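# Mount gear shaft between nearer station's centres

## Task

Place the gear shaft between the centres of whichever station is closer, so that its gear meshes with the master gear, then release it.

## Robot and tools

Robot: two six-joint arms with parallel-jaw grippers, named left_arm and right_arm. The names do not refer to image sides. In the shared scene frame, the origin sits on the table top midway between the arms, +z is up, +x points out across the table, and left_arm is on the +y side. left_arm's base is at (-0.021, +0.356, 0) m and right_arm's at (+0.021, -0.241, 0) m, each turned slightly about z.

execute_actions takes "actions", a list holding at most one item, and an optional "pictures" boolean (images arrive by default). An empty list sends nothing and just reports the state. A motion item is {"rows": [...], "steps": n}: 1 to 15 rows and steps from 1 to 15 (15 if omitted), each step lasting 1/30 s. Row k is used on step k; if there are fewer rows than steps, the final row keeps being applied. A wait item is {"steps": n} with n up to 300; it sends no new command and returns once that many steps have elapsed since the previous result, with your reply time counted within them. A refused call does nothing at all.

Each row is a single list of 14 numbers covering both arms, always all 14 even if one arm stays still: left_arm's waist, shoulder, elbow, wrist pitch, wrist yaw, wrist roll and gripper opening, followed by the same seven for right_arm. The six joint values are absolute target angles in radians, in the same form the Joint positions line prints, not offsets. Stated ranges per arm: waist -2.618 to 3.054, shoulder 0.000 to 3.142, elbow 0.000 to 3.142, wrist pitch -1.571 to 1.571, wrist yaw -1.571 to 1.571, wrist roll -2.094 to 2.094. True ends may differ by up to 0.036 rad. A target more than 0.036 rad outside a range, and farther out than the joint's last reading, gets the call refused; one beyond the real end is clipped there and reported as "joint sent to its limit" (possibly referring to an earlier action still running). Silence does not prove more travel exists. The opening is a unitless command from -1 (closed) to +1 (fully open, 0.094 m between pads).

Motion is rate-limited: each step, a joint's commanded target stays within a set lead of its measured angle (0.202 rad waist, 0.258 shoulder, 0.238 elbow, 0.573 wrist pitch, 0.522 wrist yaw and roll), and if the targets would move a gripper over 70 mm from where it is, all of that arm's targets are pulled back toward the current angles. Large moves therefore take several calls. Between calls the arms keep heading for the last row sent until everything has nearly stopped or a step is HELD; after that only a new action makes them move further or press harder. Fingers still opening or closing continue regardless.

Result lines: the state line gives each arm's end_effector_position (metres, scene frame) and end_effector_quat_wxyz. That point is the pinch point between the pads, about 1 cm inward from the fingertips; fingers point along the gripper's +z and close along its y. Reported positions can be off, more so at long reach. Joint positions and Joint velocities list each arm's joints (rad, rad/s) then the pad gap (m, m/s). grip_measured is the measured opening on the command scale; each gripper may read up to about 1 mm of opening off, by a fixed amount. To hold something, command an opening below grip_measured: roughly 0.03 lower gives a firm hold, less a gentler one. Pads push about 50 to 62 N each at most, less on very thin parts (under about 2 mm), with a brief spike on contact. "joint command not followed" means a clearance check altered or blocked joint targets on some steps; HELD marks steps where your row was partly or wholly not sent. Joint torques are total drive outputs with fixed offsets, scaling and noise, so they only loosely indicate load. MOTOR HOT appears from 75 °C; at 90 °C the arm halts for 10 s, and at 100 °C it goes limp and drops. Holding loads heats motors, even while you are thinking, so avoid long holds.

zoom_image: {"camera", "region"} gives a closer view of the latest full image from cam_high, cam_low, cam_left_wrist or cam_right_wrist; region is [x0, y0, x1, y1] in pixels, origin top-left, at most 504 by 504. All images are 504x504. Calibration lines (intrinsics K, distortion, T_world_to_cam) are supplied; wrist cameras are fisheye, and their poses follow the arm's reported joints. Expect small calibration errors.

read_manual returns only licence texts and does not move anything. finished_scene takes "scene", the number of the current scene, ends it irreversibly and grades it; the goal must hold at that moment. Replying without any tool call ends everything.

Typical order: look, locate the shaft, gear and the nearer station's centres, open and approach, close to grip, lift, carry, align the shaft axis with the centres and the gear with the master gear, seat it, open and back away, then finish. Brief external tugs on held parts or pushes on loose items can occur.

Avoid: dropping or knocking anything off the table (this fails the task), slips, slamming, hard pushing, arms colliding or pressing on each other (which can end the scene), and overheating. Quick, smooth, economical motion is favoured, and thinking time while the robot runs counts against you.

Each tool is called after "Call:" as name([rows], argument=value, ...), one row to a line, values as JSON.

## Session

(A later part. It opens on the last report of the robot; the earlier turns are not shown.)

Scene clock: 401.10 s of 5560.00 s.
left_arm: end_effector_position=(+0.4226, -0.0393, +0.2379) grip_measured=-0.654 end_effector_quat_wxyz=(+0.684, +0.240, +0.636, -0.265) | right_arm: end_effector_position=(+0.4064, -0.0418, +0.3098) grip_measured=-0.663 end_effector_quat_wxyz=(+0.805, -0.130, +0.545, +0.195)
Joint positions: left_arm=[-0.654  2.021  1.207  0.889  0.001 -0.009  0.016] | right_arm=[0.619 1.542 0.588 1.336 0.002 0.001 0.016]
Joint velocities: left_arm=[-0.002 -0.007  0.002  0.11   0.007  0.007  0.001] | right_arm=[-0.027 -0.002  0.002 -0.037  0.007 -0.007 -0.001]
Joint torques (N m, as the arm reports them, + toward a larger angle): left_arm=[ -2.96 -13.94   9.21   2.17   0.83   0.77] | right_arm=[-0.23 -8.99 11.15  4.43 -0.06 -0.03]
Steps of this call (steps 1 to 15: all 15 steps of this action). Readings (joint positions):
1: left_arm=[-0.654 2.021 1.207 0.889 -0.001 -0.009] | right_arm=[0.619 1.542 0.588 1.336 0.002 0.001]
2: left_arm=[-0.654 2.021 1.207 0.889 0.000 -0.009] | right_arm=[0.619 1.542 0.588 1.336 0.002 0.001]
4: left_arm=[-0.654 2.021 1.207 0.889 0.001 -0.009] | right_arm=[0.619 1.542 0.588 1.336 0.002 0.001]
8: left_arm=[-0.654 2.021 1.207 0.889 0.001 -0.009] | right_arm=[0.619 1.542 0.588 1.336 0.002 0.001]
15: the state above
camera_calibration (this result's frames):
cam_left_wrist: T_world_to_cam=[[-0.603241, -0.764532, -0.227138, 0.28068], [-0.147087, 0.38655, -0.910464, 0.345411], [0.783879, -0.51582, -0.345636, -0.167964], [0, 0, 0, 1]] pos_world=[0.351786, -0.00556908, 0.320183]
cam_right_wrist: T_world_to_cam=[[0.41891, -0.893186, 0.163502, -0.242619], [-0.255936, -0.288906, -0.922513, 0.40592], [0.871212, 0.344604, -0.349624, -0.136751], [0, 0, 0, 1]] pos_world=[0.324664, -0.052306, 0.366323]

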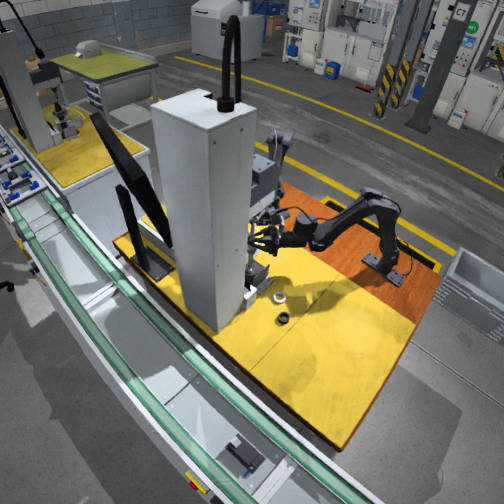

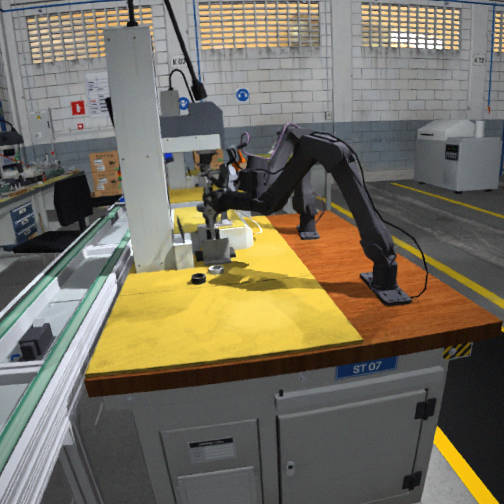

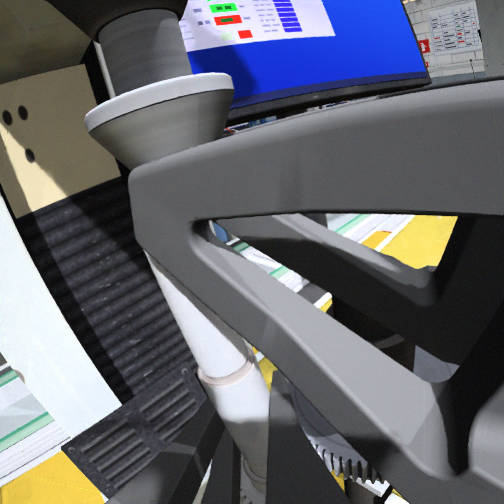

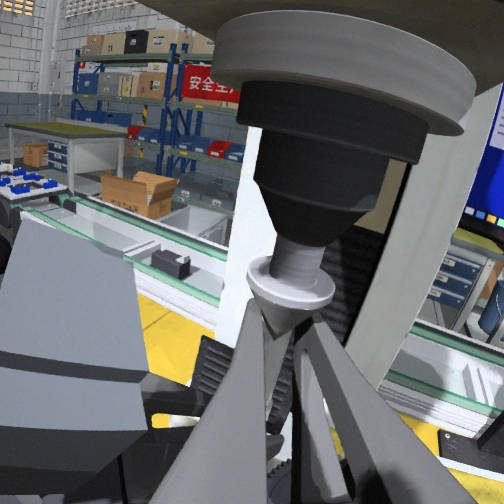

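Call:
execute_actions([
  {"rows":[[-0.69,2.01,1.19,0.93,0.08,0.08,-0.72,0.615,1.505,0.655,1.6,0,0,-0.63]]},
])

Call:
zoom_image(camera="cam_right_wrist", region=[220, 240, 360, 400])

Scene clock: 407.17 s of 5560.00 s.
left_arm: end_effector_position=(+0.4218, -0.0387, +0.2379) grip_measured=-0.654 end_effector_quat_wxyz=(+0.685, +0.239, +0.634, -0.265) | right_arm: end_effector_position=(+0.4063, -0.0418, +0.3101) grip_measured=-0.631 end_effector_quat_wxyz=(+0.805, -0.130, +0.544, +0.195)
Joint positions: left_arm=[-0.654  2.021  1.2    0.902  0.001 -0.009  0.016] | right_arm=[0.619 1.542 0.588 1.337 0.002 0.001 0.017]
Joint velocities: left_arm=[-0.007  0.017  0.007 -0.022 -0.095 -0.007 -0.   ] | right_arm=[ 0.012 -0.002 -0.007  0.007 -0.022  0.022 -0.003]
Joint torques (N m, as the arm reports them, + toward a larger angle): left_arm=[ -2.98 -13.9    5.59   2.33   0.83   0.76] | right_arm=[-0.28 -9.05 11.08  4.43 -0.04 -0.01]
Steps of this call (steps 1 to 15: the robot went on to your last target; steps 16 to 90: nothing new was sent; then 2.57 s passed at rest; steps 91 to 105: all 15 steps of this action). Readings (joint positions):
91: left_arm=[-0.654 2.021 1.206 0.891 0.001 -0.009] | right_arm=[0.619 1.542 0.588 1.336 0.002 0.001]
92: left_arm=[-0.654 2.021 1.204 0.893 0.001 -0.009] | right_arm=[0.619 1.542 0.588 1.336 0.002 0.001]
94: left_arm=[-0.654 2.021 1.202 0.899 0.001 -0.009] | right_arm=[0.619 1.542 0.588 1.337 0.002 0.001]
98: left_arm=[-0.654 2.021 1.201 0.901 0.001 -0.009] | right_arm=[0.619 1.542 0.588 1.337 0.002 0.001]
105: the state above
camera_calibration (this result's frames):
cam_left_wrist: T_world_to_cam=[[-0.602559, -0.765163, -0.226822, 0.280298], [-0.143035, 0.383149, -0.912545, 0.343754], [0.785152, -0.517419, -0.340315, -0.168872], [0, 0, 0, 1]] pos_world=[0.350655, -0.0046132, 0.319798]
cam_right_wrist: T_world_to_cam=[[0.418744, -0.893272, 0.163461, -0.242589], [-0.254996, -0.288423, -0.922924, 0.405891], [0.871568, 0.344787, -0.348556, -0.137028], [0, 0, 0, 1]] pos_world=[0.324512, -0.0523839, 0.366499]

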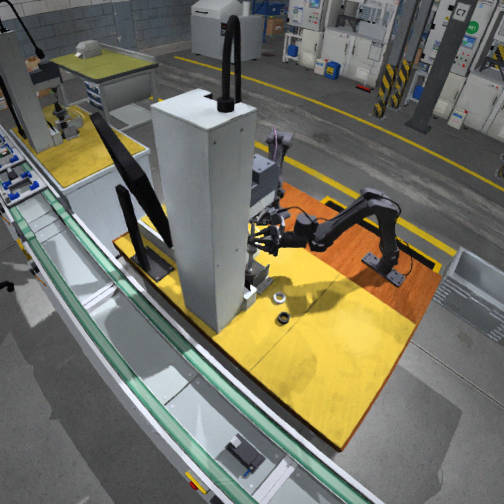

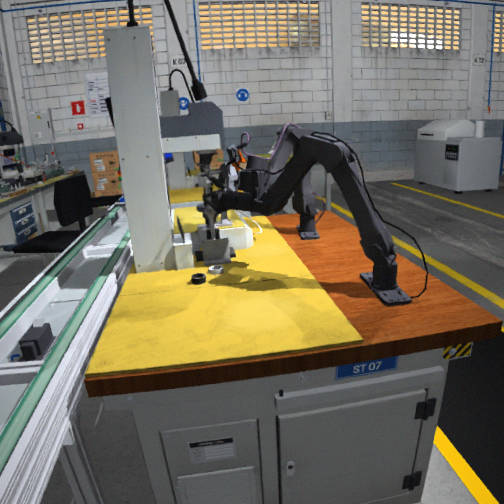

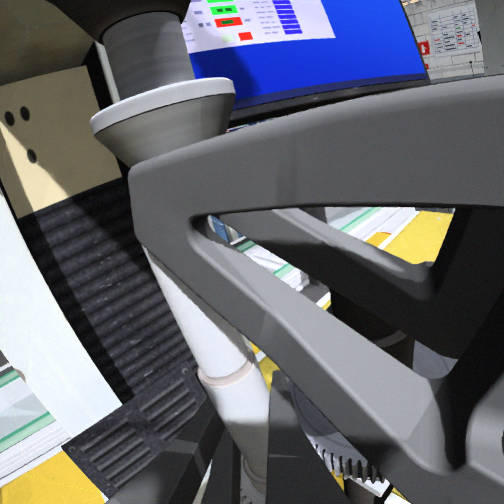

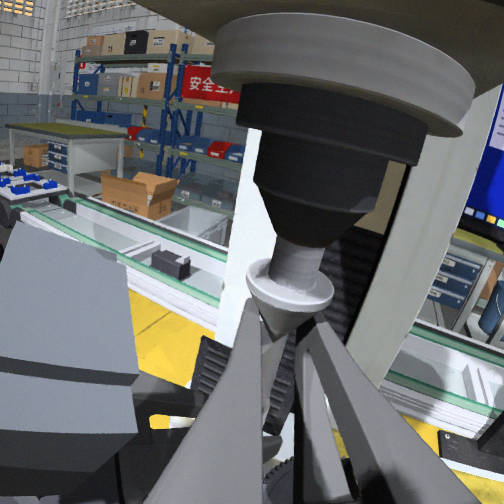

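Region (220, 240, 360, 400) of cam_right_wrist's 504x504 image, scaled by 3.150, with more detail than that image has; it fills the left 441 columns of this view, and the rest is white.

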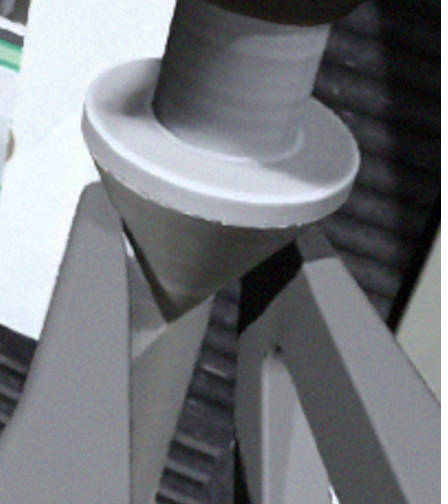

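Call:
execute_actions([
  {"rows":[[-0.69,2.01,1.26,0.87,0.08,0.08,-0.72,0.615,1.505,0.655,1.6,0,0,-0.55]]},
], pictures=false)

Call:
execute_actions([
  {"rows":[[-0.69,2.01,1.26,0.87,0.08,0.08,-0.72,0.615,1.505,0.655,1.6,0,0,-0.68]]},
])

Call:
zoom_image(camera="cam_right_wrist", region=[220, 240, 360, 400])

Scene clock: 415.13 s of 5560.00 s.
left_arm: end_effector_position=(+0.4229, -0.0414, +0.2380) grip_measured=-0.654 end_effector_quat_wxyz=(+0.680, +0.245, +0.638, -0.265) | right_arm: end_effector_position=(+0.4057, -0.0423, +0.3118) grip_measured=-0.551 end_effector_quat_wxyz=(+0.807, -0.132, +0.541, +0.195)
Joint positions: left_arm=[-0.654  2.021  1.218  0.87   0.009 -0.004  0.016] | right_arm=[ 0.615  1.542  0.588  1.344 -0.006 -0.     0.021]
Joint velocities: left_arm=[-0.012 -0.012 -0.007 -0.081  0.037 -0.095  0.   ] | right_arm=[-0.007 -0.007  0.007 -0.007 -0.037 -0.037 -0.   ]
Joint torques (N m, as the arm reports them, + toward a larger angle): left_arm=[ -3.07 -13.99  10.04   2.09   0.73   0.7 ] | right_arm=[-0.04 -8.96 11.32  4.4   0.04  0.03]
Steps of this call (steps 1 to 15: the robot went on to your last target; steps 16 to 90: nothing new was sent; then 4.47 s passed at rest; steps 91 to 105: all 15 steps of this action). Readings (joint positions):
91: left_arm=[-0.654 2.021 1.204 0.897 0.001 -0.009] | right_arm=[0.619 1.542 0.588 1.339 0.002 0.001]
92: left_arm=[-0.654 2.021 1.209 0.887 0.002 -0.008] | right_arm=[0.618 1.542 0.588 1.342 0.001 -0.000]
94: left_arm=[-0.654 2.021 1.215 0.876 0.006 -0.006] | right_arm=[0.617 1.542 0.588 1.344 -0.003 -0.000]
98: left_arm=[-0.654 2.021 1.217 0.871 0.007 -0.005] | right_arm=[0.615 1.542 0.588 1.344 -0.006 -0.000]
105: the state above

Scene clock: 415.63 s of 5560.00 s.
left_arm: end_effector_position=(+0.4229, -0.0416, +0.2380) grip_measured=-0.654 end_effector_quat_wxyz=(+0.680, +0.246, +0.638, -0.265) | right_arm: end_effector_position=(+0.4057, -0.0422, +0.3118) grip_measured=-0.673 end_effector_quat_wxyz=(+0.807, -0.133, +0.541, +0.195)
Joint positions: left_arm=[-0.654  2.021  1.218  0.868  0.01  -0.004  0.016] | right_arm=[ 0.615  1.542  0.588  1.344 -0.007 -0.     0.015]
Joint velocities: left_arm=[-0.012  0.002  0.002  0.022 -0.037  0.037  0.   ] | right_arm=[-0.002 -0.002 -0.012 -0.007  0.022 -0.066 -0.   ]
Joint torques (N m, as the arm reports them, + toward a larger angle): left_arm=[ -2.99 -13.96   9.94   2.09   0.74   0.72] | right_arm=[-0.07 -9.15 11.29  4.4   0.03  0.01]
Steps of this call (steps 1 to 15: all 15 steps of this action). Readings (joint positions):
1: left_arm=[-0.654 2.021 1.218 0.869 0.009 -0.004] | right_arm=[0.615 1.542 0.588 1.344 -0.006 -0.000]
2: left_arm=[-0.654 2.021 1.218 0.868 0.009 -0.004] | right_arm=[0.615 1.542 0.588 1.344 -0.007 -0.000]
4: left_arm=[-0.654 2.021 1.218 0.868 0.010 -0.004] | right_arm=[0.615 1.542 0.588 1.344 -0.007 -0.000]
8: left_arm=[-0.654 2.021 1.218 0.868 0.010 -0.004] | right_arm=[0.615 1.542 0.588 1.344 -0.007 -0.000]
15: the state above
camera_calibration (this result's frames):
cam_left_wrist: T_world_to_cam=[[-0.610409, -0.757015, -0.233087, 0.284003], [-0.146852, 0.397326, -0.905851, 0.34571], [0.778354, -0.518711, -0.3537, -0.165218], [0, 0, 0, 1]] pos_world=[0.352725, -0.00806573, 0.320922]
cam_right_wrist: T_world_to_cam=[[0.420598, -0.891582, 0.167865, -0.245042], [-0.245651, -0.290032, -0.924952, 0.404018], [0.873357, 0.347797, -0.341005, -0.138714], [0, 0, 0, 1]] pos_world=[0.323458, -0.053053, 0.367529]

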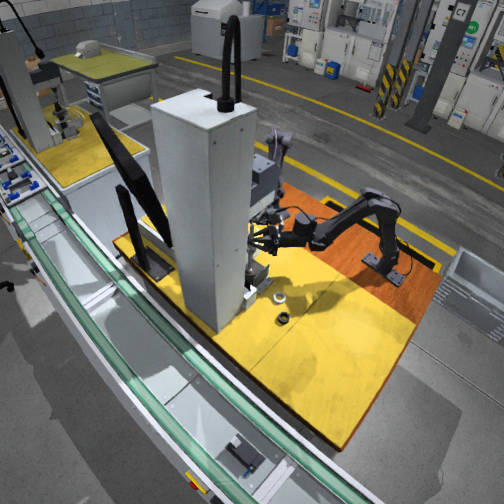

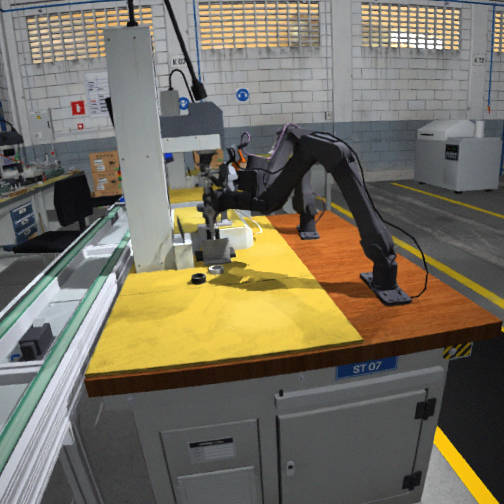

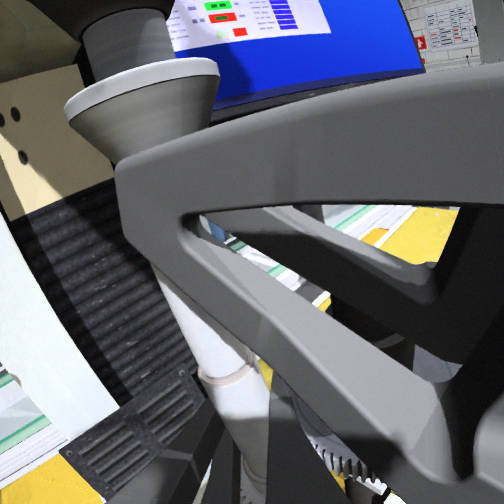

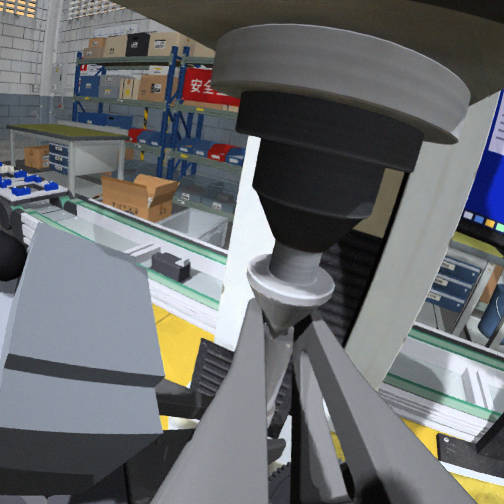

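Region (220, 240, 360, 400) of cam_right_wrist's 504x504 image, scaled by 3.150, with more detail than that image has; it fills the left 441 columns of this view, and the rest is white.

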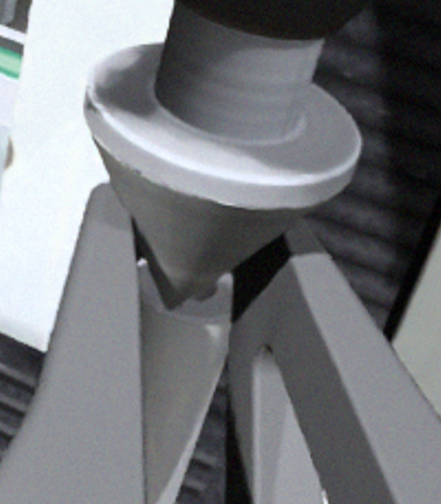

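Call:
execute_actions([
  {"rows":[[-0.68,2.01,1.24,0.88,0.06,0.06,-0.72,0.61,1.53,0.6,1.33,0,0,-0.5]]},
], pictures=false)

Call:
execute_actions([
  {"rows":[[-0.68,2.01,1.24,0.88,0.06,0.06,-0.72,0.6,1.3,0.38,1.3,0,0,-0.5]]},
])

Scene clock: 422.27 s of 5560.00 s.
left_arm: end_effector_position=(+0.4263, -0.0378, +0.2379) grip_measured=-0.654 end_effector_quat_wxyz=(+0.682, +0.233, +0.643, -0.261) | right_arm: end_effector_position=(+0.4091, -0.0408, +0.3007) grip_measured=-0.502 end_effector_quat_wxyz=(+0.795, -0.137, +0.559, +0.192)
Joint positions: left_arm=[-0.653  2.021  1.218  0.868 -0.016 -0.017  0.016] | right_arm=[ 0.615  1.542  0.586  1.3   -0.006  0.     0.023]
Joint velocities: left_arm=[ 0.002 -0.017 -0.007 -0.007 -0.051  0.007  0.001] | right_arm=[ 0.002 -0.017  0.007 -0.022  0.037  0.081  0.001]
Joint torques (N m, as the arm reports them, + toward a larger angle): left_arm=[ -2.21 -14.03   8.27   2.19   0.8    0.66] | right_arm=[-0.31 -7.29  7.38  2.33  0.04 -0.02]
Steps of this call (steps 1 to 15: the robot went on to your last target; steps 16 to 90: nothing new was sent; then 3.13 s passed at rest; steps 91 to 105: all 15 steps of this action). Readings (joint positions):
91: left_arm=[-0.653 2.021 1.218 0.868 0.009 -0.004] | right_arm=[0.615 1.542 0.586 1.333 -0.007 0.000]
92: left_arm=[-0.653 2.021 1.218 0.868 0.005 -0.004] | right_arm=[0.615 1.542 0.586 1.327 -0.006 0.000]
94: left_arm=[-0.653 2.021 1.218 0.868 -0.006 -0.009] | right_arm=[0.615 1.542 0.586 1.316 -0.006 0.000]
98: left_arm=[-0.653 2.021 1.218 0.868 -0.015 -0.017] | right_arm=[0.615 1.542 0.586 1.302 -0.006 0.000]
105: the state above

Scene clock: 422.77 s of 5560.00 s.
left_arm: end_effector_position=(+0.4263, -0.0378, +0.2379) grip_measured=-0.654 end_effector_quat_wxyz=(+0.682, +0.233, +0.643, -0.261) | right_arm: end_effector_position=(+0.3590, -0.0685, +0.2985) grip_measured=-0.502 end_effector_quat_wxyz=(+0.799, -0.134, +0.555, +0.191)
Joint positions: left_arm=[-0.653  2.021  1.218  0.868 -0.016 -0.017  0.016] | right_arm=[ 0.61   1.316  0.377  1.297 -0.006  0.     0.023]
Joint velocities: left_arm=[ 0.007  0.002 -0.012 -0.037  0.022 -0.051 -0.001] | right_arm=[ 0.002 -0.002  0.002  0.051  0.007  0.022 -0.   ]
Joint torques (N m, as the arm reports them, + toward a larger angle): left_arm=[ -2.24 -14.     8.27   2.2    0.8    0.66] | right_arm=[-0.86 -5.36  6.6   2.01  0.05  0.  ]
Steps of this call (steps 1 to 15: all 15 steps of this action). Readings (joint positions):
1: left_arm=[-0.653 2.021 1.218 0.868 -0.016 -0.017] | right_arm=[0.615 1.513 0.557 1.288 -0.006 0.000]
2: left_arm=[-0.653 2.021 1.218 0.868 -0.016 -0.017] | right_arm=[0.614 1.452 0.492 1.279 -0.006 0.000]
4: left_arm=[-0.653 2.021 1.218 0.868 -0.016 -0.017] | right_arm=[0.611 1.348 0.396 1.285 -0.006 0.000]
8: left_arm=[-0.653 2.021 1.218 0.868 -0.016 -0.017] | right_arm=[0.610 1.316 0.377 1.297 -0.006 0.000]
15: the state above
camera_calibration (this result's frames):
cam_left_wrist: T_world_to_cam=[[-0.593341, -0.774823, -0.218165, 0.277349], [-0.16627, 0.383157, -0.908595, 0.35302], [0.787592, -0.502833, -0.356172, -0.168652], [0, 0, 0, 1]] pos_world=[0.356087, -0.00516937, 0.321191]
cam_right_wrist: T_world_to_cam=[[0.420044, -0.891818, 0.167997, -0.246431], [-0.275051, -0.301521, -0.912925, 0.378816], [0.864818, 0.337261, -0.371948, -0.0817621], [0, 0, 0, 1]] pos_world=[0.278415, -0.0779755, 0.356819]

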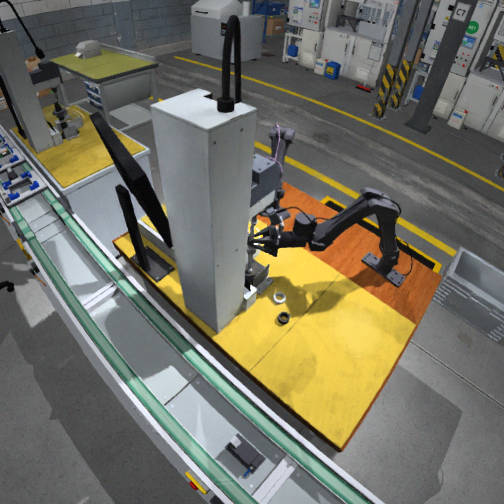

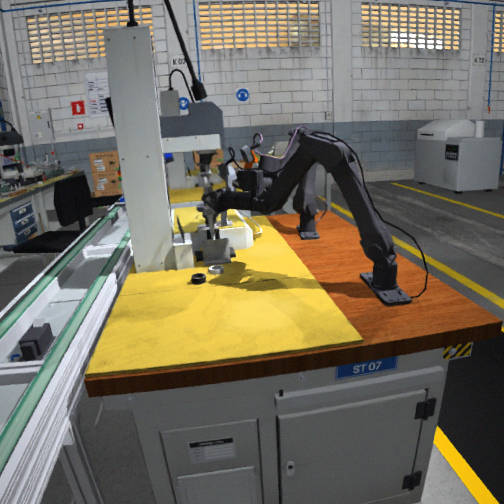

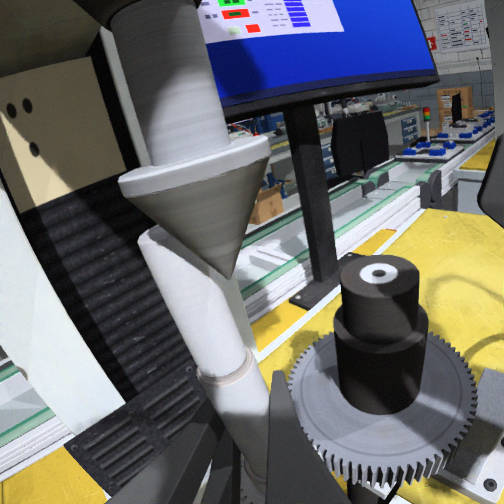

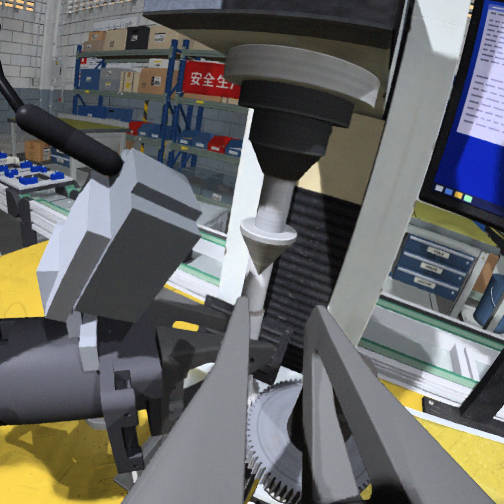

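Call:
execute_actions([
  {"rows":[[-0.645,2.01,1.235,0.88,0.2,0.06,-0.72,0.49,1.4,0.49,1.24,-0.3,0.1,-0.53]]},
], pictures=false)

Call:
execute_actions([
  {"rows":[[-0.645,2.01,1.235,0.88,0.2,0.06,-0.72,0.49,1.49,0.572,1.24,-0.3,0.1,-0.53]]},
])

Scene clock: 431.37 s of 5560.00 s.
left_arm: end_effector_position=(+0.4254, -0.0378, +0.2378) grip_measured=-0.654 end_effector_quat_wxyz=(+0.671, +0.260, +0.633, -0.288) | right_arm: end_effector_position=(+0.3758, -0.0563, +0.2983) grip_measured=-0.527 end_effector_quat_wxyz=(+0.768, -0.190, +0.555, +0.256)
Joint positions: left_arm=[-0.62   2.021  1.218  0.868  0.1   -0.022  0.016] | right_arm=[ 0.495  1.389  0.469  1.252 -0.285  0.089  0.022]
Joint velocities: left_arm=[ 0.007 -0.012  0.012 -0.051 -0.007  0.007  0.   ] | right_arm=[ 0.007 -0.002  0.007 -0.037 -0.081 -0.007  0.   ]
Joint torques (N m, as the arm reports them, + toward a larger angle): left_arm=[ -2.04 -13.97   7.9    2.19   1.04   0.71] | right_arm=[-0.46 -3.89  7.96  1.82 -0.02  0.14]
Steps of this call (steps 1 to 15: the robot went on to your last target; steps 16 to 90: nothing new was sent; then 5.10 s passed at rest; steps 91 to 105: all 15 steps of this action). Readings (joint positions):
91: left_arm=[-0.649 2.021 1.218 0.868 -0.002 -0.018] | right_arm=[0.588 1.326 0.388 1.294 -0.061 0.015]
92: left_arm=[-0.641 2.021 1.218 0.868 0.025 -0.019] | right_arm=[0.555 1.347 0.415 1.286 -0.113 0.030]
94: left_arm=[-0.629 2.021 1.218 0.868 0.064 -0.020] | right_arm=[0.508 1.381 0.459 1.271 -0.172 0.054]
98: left_arm=[-0.621 2.021 1.218 0.868 0.092 -0.022] | right_arm=[0.495 1.389 0.469 1.257 -0.242 0.077]
105: the state above

Scene clock: 431.87 s of 5560.00 s.
left_arm: end_effector_position=(+0.4255, -0.0377, +0.2378) grip_measured=-0.654 end_effector_quat_wxyz=(+0.670, +0.260, +0.633, -0.288) | right_arm: end_effector_position=(+0.3973, -0.0466, +0.2941) grip_measured=-0.527 end_effector_quat_wxyz=(+0.760, -0.193, +0.563, +0.260)
Joint positions: left_arm=[-0.619  2.021  1.218  0.868  0.101 -0.022  0.016] | right_arm=[ 0.495  1.482  0.55   1.243 -0.296  0.093  0.022]
Joint velocities: left_arm=[-0.017 -0.017 -0.007  0.007 -0.037 -0.037  0.   ] | right_arm=[-0.022  0.002 -0.017  0.081 -0.007 -0.022  0.001]
Joint torques (N m, as the arm reports them, + toward a larger angle): left_arm=[ -2.13 -13.93   7.84   2.18   1.04   0.7 ] | right_arm=[-0.31 -5.32  7.94  1.87 -0.01  0.08]
Steps of this call (steps 1 to 15: all 15 steps of this action). Readings (joint positions):
1: left_arm=[-0.620 2.021 1.218 0.868 0.100 -0.022] | right_arm=[0.495 1.401 0.480 1.253 -0.290 0.090]
2: left_arm=[-0.619 2.021 1.218 0.868 0.100 -0.022] | right_arm=[0.495 1.426 0.505 1.254 -0.293 0.091]
4: left_arm=[-0.619 2.021 1.218 0.868 0.101 -0.022] | right_arm=[0.495 1.468 0.543 1.251 -0.293 0.092]
8: left_arm=[-0.619 2.021 1.218 0.868 0.101 -0.022] | right_arm=[0.495 1.482 0.550 1.243 -0.294 0.093]
15: the state above
camera_calibration (this result's frames):
cam_left_wrist: T_world_to_cam=[[-0.65472, -0.722817, -0.22108, 0.305683], [-0.132424, 0.397648, -0.907932, 0.338797], [0.744181, -0.565165, -0.356067, -0.151912], [0, 0, 0, 1]] pos_world=[0.358052, 0.000376076, 0.321094]
cam_right_wrist: T_world_to_cam=[[0.588433, -0.79091, 0.167953, -0.30441], [-0.25732, -0.380107, -0.888429, 0.373987], [0.766507, 0.479563, -0.427184, -0.0619379], [0, 0, 0, 1]] pos_world=[0.322835, -0.0689029, 0.356929]

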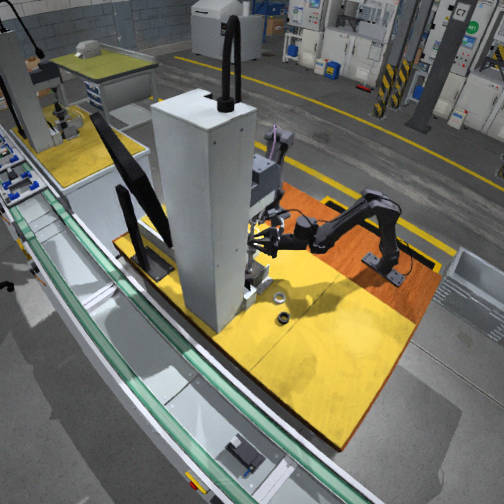

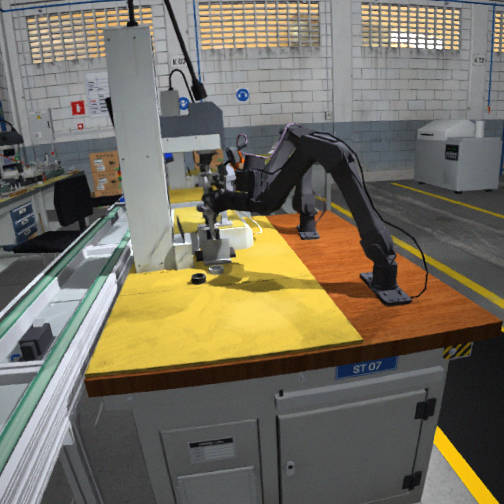

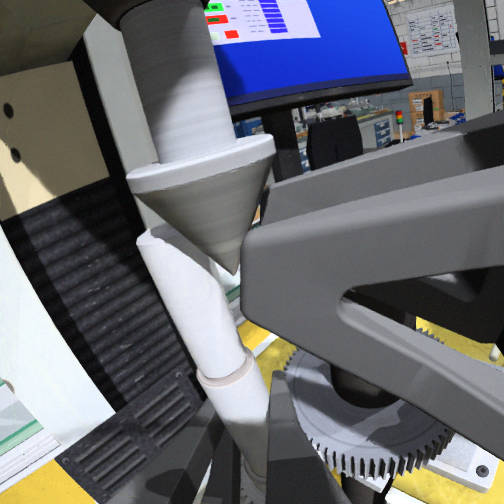

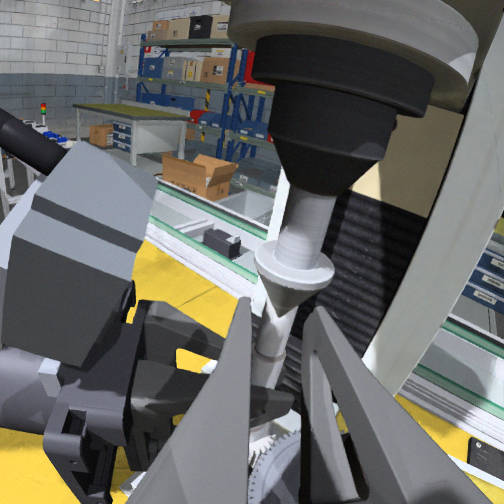

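Call:
execute_actions([
  {"rows":[[-0.645,2.01,1.235,0.88,0.2,0.06,-0.72,0.5,1.56,0.635,1.24,-0.3,0.1,-0.53]]},
], pictures=false)

Call:
execute_actions([
  {"rows":[[-0.645,2.01,1.235,0.88,0.2,0.06,-0.72,0.5,1.525,0.68,1.58,-0.3,0.1,-0.53]]},
], pictures=false)

Call:
execute_actions([
  {"rows":[[-0.645,2.01,1.235,0.88,0.2,0.06,-0.72,0.5,1.525,0.68,1.58,-0.3,0.1,-0.69]]},
], pictures=false)

Call:
execute_actions([
  {"rows":[[-0.645,2.01,1.235,0.88,0.2,0.06,-0.72,0.5,1.525,0.68,1.58,-0.3,0.1,-0.56]]},
], pictures=false)

Call:
execute_actions([
  {"rows":[[-0.645,2.01,1.235,0.88,0.2,0.06,-0.72,0.5,1.525,0.68,1.58,-0.3,0.1,-0.68]]},
])

Call:
zoom_image(camera="cam_right_wrist", region=[220, 240, 360, 400])

Scene clock: 442.97 s of 5560.00 s.
left_arm: end_effector_position=(+0.4255, -0.0377, +0.2378) grip_measured=-0.654 end_effector_quat_wxyz=(+0.670, +0.260, +0.633, -0.288) | right_arm: end_effector_position=(+0.4135, -0.0402, +0.2916) grip_measured=-0.527 end_effector_quat_wxyz=(+0.757, -0.194, +0.566, +0.261)
Joint positions: left_arm=[-0.619  2.021  1.218  0.868  0.101 -0.022  0.016] | right_arm=[ 0.495  1.551  0.611  1.242 -0.298  0.093  0.022]
Joint velocities: left_arm=[ 0.002 -0.007 -0.012  0.051 -0.066 -0.051 -0.001] | right_arm=[ 0.007 -0.002 -0.007 -0.037 -0.007  0.007 -0.001]
Joint torques (N m, as the arm reports them, + toward a larger angle): left_arm=[ -2.15 -13.96   7.89   2.19   1.04   0.71] | right_arm=[ 0.42 -5.55  8.23  1.99  0.02  0.08]
Steps of this call (steps 1 to 15: the robot went on to your last target; steps 16 to 90: nothing new was sent; then 7.60 s passed at rest; steps 91 to 105: all 15 steps of this action). Readings (joint positions):
91: left_arm=[-0.619 2.021 1.218 0.868 0.101 -0.022] | right_arm=[0.495 1.491 0.558 1.244 -0.298 0.093]
92: left_arm=[-0.619 2.021 1.218 0.868 0.101 -0.022] | right_arm=[0.495 1.509 0.578 1.244 -0.298 0.093]
94: left_arm=[-0.619 2.021 1.218 0.868 0.101 -0.022] | right_arm=[0.495 1.540 0.607 1.244 -0.298 0.093]
98: left_arm=[-0.619 2.021 1.218 0.868 0.101 -0.022] | right_arm=[0.495 1.551 0.611 1.242 -0.298 0.093]
105: the state above

Scene clock: 443.47 s of 5560.00 s.
left_arm: end_effector_position=(+0.4219, -0.0412, +0.2378) grip_measured=-0.655 end_effector_quat_wxyz=(+0.669, +0.274, +0.627, -0.291) | right_arm: end_effector_position=(+0.4065, -0.0421, +0.3143) grip_measured=-0.527 end_effector_quat_wxyz=(+0.785, -0.193, +0.526, +0.263)
Joint positions: left_arm=[-0.62   2.021  1.218  0.868  0.127 -0.006  0.016] | right_arm=[ 0.496  1.552  0.616  1.336 -0.299  0.095  0.022]
Joint velocities: left_arm=[ 0.002  0.007 -0.012 -0.051  0.095 -0.007 -0.002] | right_arm=[ 0.007 -0.012  0.002  0.037 -0.007  0.022  0.001]
Joint torques (N m, as the arm reports them, + toward a larger angle): left_arm=[ -2.1  -13.94   7.85   2.2    0.75   0.56] | right_arm=[ 0.28 -8.7  11.16  4.47  0.01  0.07]
joint sent to its limit (right arm) — the command would take joint 4 (wrist pitch) past its upper limit, so that joint was sent only as far as its limit.
Steps of this call (steps 1 to 15: all 15 steps of this action). Readings (joint positions):
1: left_arm=[-0.619 2.021 1.218 0.868 0.101 -0.022] | right_arm=[0.495 1.552 0.613 1.266 -0.298 0.093]
2: left_arm=[-0.619 2.021 1.218 0.868 0.103 -0.022] | right_arm=[0.496 1.552 0.615 1.291 -0.304 0.094]
4: left_arm=[-0.620 2.021 1.218 0.868 0.114 -0.017] | right_arm=[0.496 1.552 0.616 1.314 -0.302 0.094]
8: left_arm=[-0.620 2.021 1.218 0.868 0.124 -0.009] | right_arm=[0.496 1.552 0.616 1.331 -0.300 0.095]
15: the state above

Scene clock: 443.97 s of 5560.00 s.
left_arm: end_effector_position=(+0.4201, -0.0429, +0.2379) grip_measured=-0.655 end_effector_quat_wxyz=(+0.669, +0.281, +0.623, -0.291) | right_arm: end_effector_position=(+0.4066, -0.0421, +0.3143) grip_measured=-0.682 end_effector_quat_wxyz=(+0.786, -0.193, +0.525, +0.262)
Joint positions: left_arm=[-0.62   2.021  1.218  0.868  0.139  0.004  0.016] | right_arm=[ 0.496  1.557  0.616  1.344 -0.299  0.094  0.015]
Joint velocities: left_arm=[ 0.017 -0.012 -0.007  0.007 -0.051 -0.007 -0.   ] | right_arm=[-0.002  0.007  0.007 -0.022  0.022 -0.051  0.001]
Joint torques (N m, as the arm reports them, + toward a larger angle): left_arm=[ -2.   -13.95   7.83   2.18   0.63   0.47] | right_arm=[ 0.25 -8.9  11.33  4.4   0.06  0.09]
joint sent to its limit (right arm) — the command would take joint 4 (wrist pitch) past its upper limit, so that joint was sent only as far as its limit.
Steps of this call (steps 1 to 15: all 15 steps of this action). Readings (joint positions):
1: left_arm=[-0.620 2.021 1.218 0.868 0.130 -0.005] | right_arm=[0.496 1.552 0.616 1.336 -0.299 0.095]
2: left_arm=[-0.620 2.021 1.218 0.868 0.136 -0.001] | right_arm=[0.496 1.555 0.616 1.337 -0.299 0.094]
4: left_arm=[-0.620 2.021 1.218 0.868 0.139 0.003] | right_arm=[0.496 1.556 0.616 1.342 -0.299 0.094]
8: left_arm=[-0.620 2.021 1.218 0.868 0.139 0.004] | right_arm=[0.496 1.557 0.616 1.343 -0.299 0.094]
15: the state above

Scene clock: 444.47 s of 5560.00 s.
left_arm: end_effector_position=(+0.4173, -0.0456, +0.2379) grip_measured=-0.655 end_effector_quat_wxyz=(+0.669, +0.291, +0.619, -0.291) | right_arm: end_effector_position=(+0.4062, -0.0423, +0.3155) grip_measured=-0.561 end_effector_quat_wxyz=(+0.788, -0.193, +0.523, +0.262)
Joint positions: left_arm=[-0.623  2.021  1.218  0.868  0.151  0.021  0.016] | right_arm=[ 0.496  1.557  0.616  1.349 -0.298  0.094  0.021]
Joint velocities: left_arm=[-0.002  0.012  0.002  0.022  0.007 -0.051 -0.001] | right_arm=[ 0.012 -0.012 -0.002  0.022  0.007 -0.051 -0.001]
Joint torques (N m, as the arm reports them, + toward a larger angle): left_arm=[ -1.79 -13.93   7.83   2.18   0.51   0.31] | right_arm=[ 0.44 -9.03 11.02  4.34  0.    0.08]
joint sent to its limit (right arm) — the command would take joint 4 (wrist pitch) past its upper limit, so that joint was sent only as far as its limit.
Steps of this call (steps 1 to 15: all 15 steps of this action). Readings (joint positions):
1: left_arm=[-0.620 2.021 1.218 0.868 0.140 0.005] | right_arm=[0.496 1.557 0.616 1.346 -0.299 0.094]
2: left_arm=[-0.621 2.021 1.218 0.868 0.146 0.009] | right_arm=[0.496 1.557 0.616 1.348 -0.299 0.094]
4: left_arm=[-0.623 2.021 1.218 0.868 0.150 0.018] | right_arm=[0.496 1.557 0.616 1.349 -0.298 0.094]
8: left_arm=[-0.623 2.021 1.218 0.868 0.151 0.021] | right_arm=[0.496 1.557 0.616 1.349 -0.298 0.094]
15: the state above

Scene clock: 444.97 s of 5560.00 s.
left_arm: end_effector_position=(+0.4167, -0.0451, +0.2379) grip_measured=-0.655 end_effector_quat_wxyz=(+0.669, +0.292, +0.618, -0.291) | right_arm: end_effector_position=(+0.4062, -0.0424, +0.3156) grip_measured=-0.671 end_effector_quat_wxyz=(+0.789, -0.195, +0.522, +0.259)
Joint positions: left_arm=[-0.622  2.018  1.215  0.869  0.154  0.022  0.016] | right_arm=[ 0.496  1.557  0.616  1.349 -0.298  0.085  0.015]
Joint velocities: left_arm=[-0.012 -0.007 -0.007 -0.007 -0.022  0.037 -0.001] | right_arm=[ 0.022  0.002 -0.017 -0.022  0.007 -0.037 -0.   ]
Joint torques (N m, as the arm reports them, + toward a larger angle): left_arm=[ -1.86 -13.67   8.15   2.16   0.47   0.32] | right_arm=[ 0.3  -8.81 11.17  4.35  0.02  0.17]
joint sent to its limit (right arm) — the command would take joint 4 (wrist pitch) past its upper limit, so that joint was sent only as far as its limit.
Steps of this call (steps 1 to 15: all 15 steps of this action). Readings (joint positions):
1: left_arm=[-0.623 2.021 1.218 0.868 0.152 0.022] | right_arm=[0.496 1.557 0.616 1.349 -0.298 0.093]
2: left_arm=[-0.623 2.019 1.215 0.869 0.154 0.022] | right_arm=[0.496 1.557 0.616 1.349 -0.298 0.091]
4: left_arm=[-0.622 2.018 1.215 0.869 0.154 0.022] | right_arm=[0.496 1.557 0.616 1.349 -0.298 0.088]
8: left_arm=[-0.622 2.018 1.215 0.869 0.154 0.022] | right_arm=[0.496 1.557 0.616 1.349 -0.298 0.086]
15: the state above
camera_calibration (this result's frames):
cam_left_wrist: T_world_to_cam=[[-0.683879, -0.679191, -0.266475, 0.319567], [-0.0791634, 0.432157, -0.898317, 0.317684], [0.725288, -0.593246, -0.34931, -0.144467], [0, 0, 0, 1]] pos_world=[0.348475, -0.00594712, 0.320074]
cam_right_wrist: T_world_to_cam=[[0.571066, -0.79555, 0.202445, -0.31396], [-0.169506, -0.355574, -0.919149, 0.371988], [0.803213, 0.490579, -0.337907, -0.104222], [0, 0, 0, 1]] pos_world=[0.326059, -0.066373, 0.370255]

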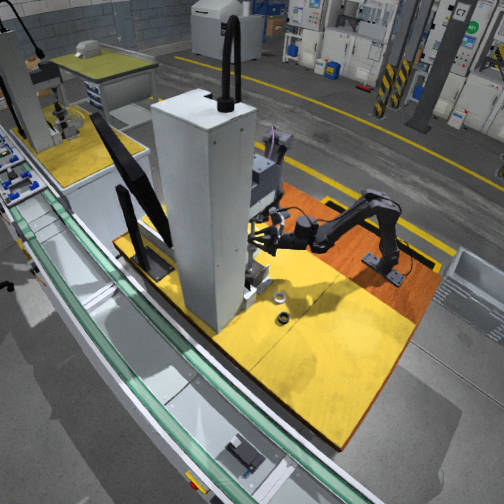

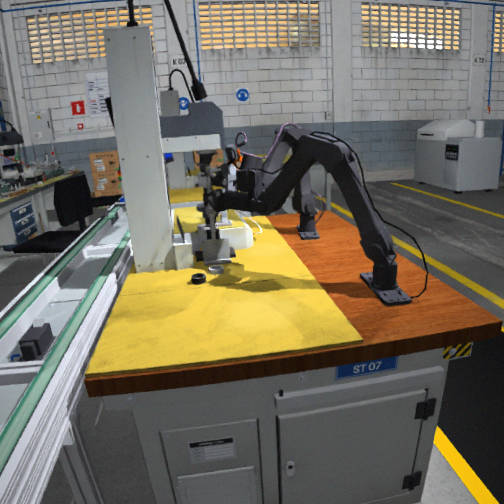

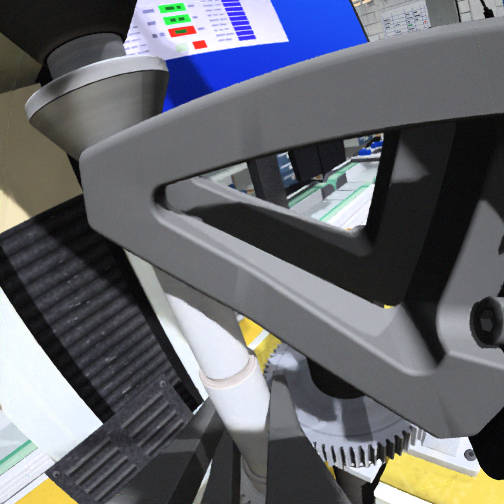

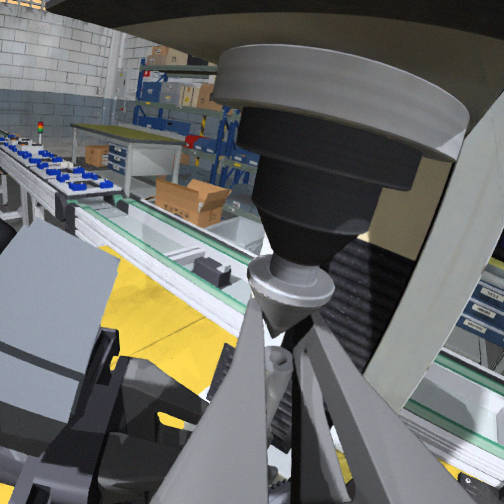

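Region (220, 240, 360, 400) of cam_right_wrist's 504x504 image, scaled by 3.150, with more detail than that image has; it fills the left 441 columns of this view, and the rest is white.

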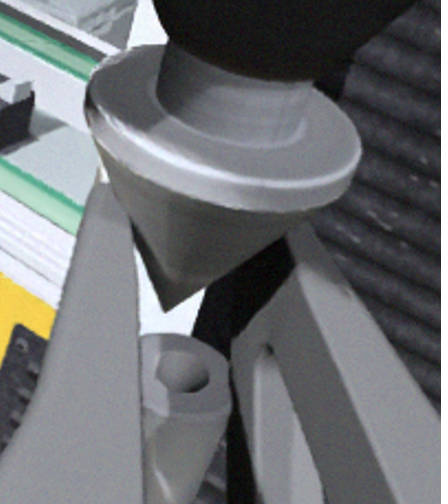

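Under now, slightly overshot. Ease back, retract slightly, lower the cone.

Call:
execute_actions([
  {"rows":[[-0.622,2.0,1.195,0.91,0.14,0.01,-0.72,0.5,1.525,0.68,1.56,-0.3,0.1,-0.6]]},
])

Call:
zoom_image(camera="cam_right_wrist", region=[220, 240, 360, 400])

Scene clock: 449.77 s of 5560.00 s.
left_arm: end_effector_position=(+0.4180, -0.0412, +0.2379) grip_measured=-0.655 end_effector_quat_wxyz=(+0.672, +0.279, +0.620, -0.293) | right_arm: end_effector_position=(+0.4062, -0.0425, +0.3156) grip_measured=-0.601 end_effector_quat_wxyz=(+0.788, -0.193, +0.522, +0.262)
Joint positions: left_arm=[-0.621  2.018  1.202  0.893  0.138  0.     0.016] | right_arm=[ 0.496  1.557  0.616  1.35  -0.298  0.093  0.019]
Joint velocities: left_arm=[-0.007  0.007 -0.002  0.007  0.037  0.037 -0.   ] | right_arm=[-0.007 -0.017 -0.007  0.007 -0.066  0.051 -0.001]
Joint torques (N m, as the arm reports them, + toward a larger angle): left_arm=[ -0.11 -14.54   5.93   2.22   0.     0.07] | right_arm=[ 0.23 -8.8  11.1   4.17  0.02  0.04]
joint sent to its limit (right arm) — the command would take joint 4 (wrist pitch) past its upper limit, so that joint was sent only as far as its limit.
Steps of this call (steps 1 to 15: the robot went on to your last target; steps 16 to 90: nothing new was sent; then 1.30 s passed at rest; steps 91 to 105: all 15 steps of this action). Readings (joint positions):
91: left_arm=[-0.621 2.018 1.211 0.873 0.151 0.017] | right_arm=[0.496 1.557 0.616 1.350 -0.298 0.086]
92: left_arm=[-0.621 2.018 1.209 0.880 0.147 0.012] | right_arm=[0.496 1.557 0.616 1.350 -0.298 0.088]
94: left_arm=[-0.621 2.018 1.204 0.888 0.141 0.005] | right_arm=[0.496 1.557 0.616 1.350 -0.298 0.090]
98: left_arm=[-0.621 2.018 1.202 0.892 0.138 0.001] | right_arm=[0.496 1.557 0.616 1.350 -0.298 0.093]
105: the state above
camera_calibration (this result's frames):
cam_left_wrist: T_world_to_cam=[[-0.674701, -0.696003, -0.24568, 0.313602], [-0.0934469, 0.41073, -0.906955, 0.323255], [0.732152, -0.588966, -0.342159, -0.1475], [0, 0, 0, 1]] pos_world=[0.349788, -0.00137511, 0.319755]
cam_right_wrist: T_world_to_cam=[[0.574066, -0.795214, 0.195149, -0.312937], [-0.17253, -0.350457, -0.920551, 0.373937], [0.800426, 0.494788, -0.338383, -0.102701], [0, 0, 0, 1]] pos_world=[0.326366, -0.0669878, 0.370545]

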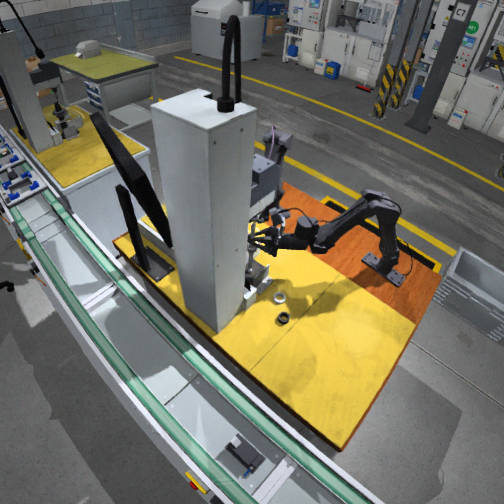

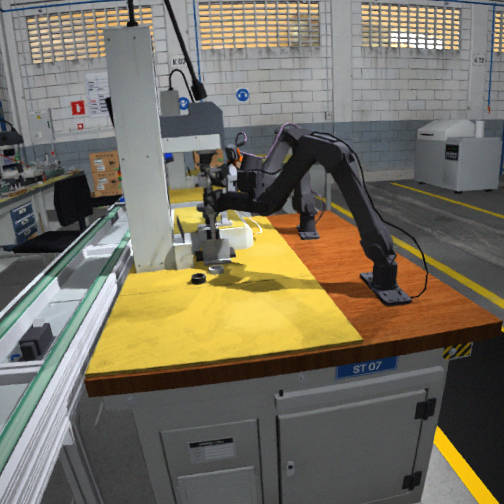

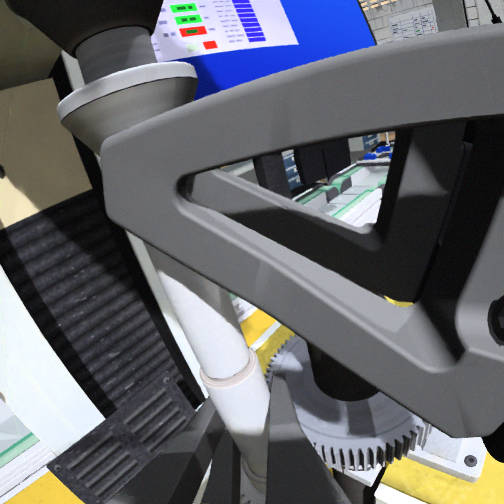

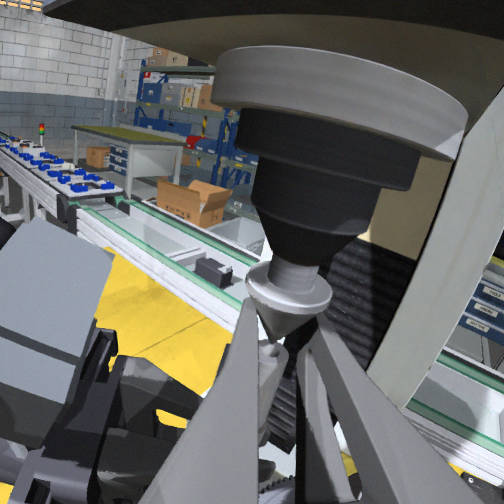

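Region (220, 240, 360, 400) of cam_right_wrist's 504x504 image, scaled by 3.150, with more detail than that image has; it fills the left 441 columns of this view, and the rest is white.

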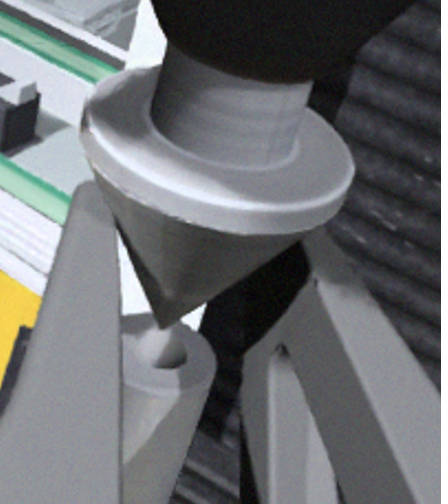

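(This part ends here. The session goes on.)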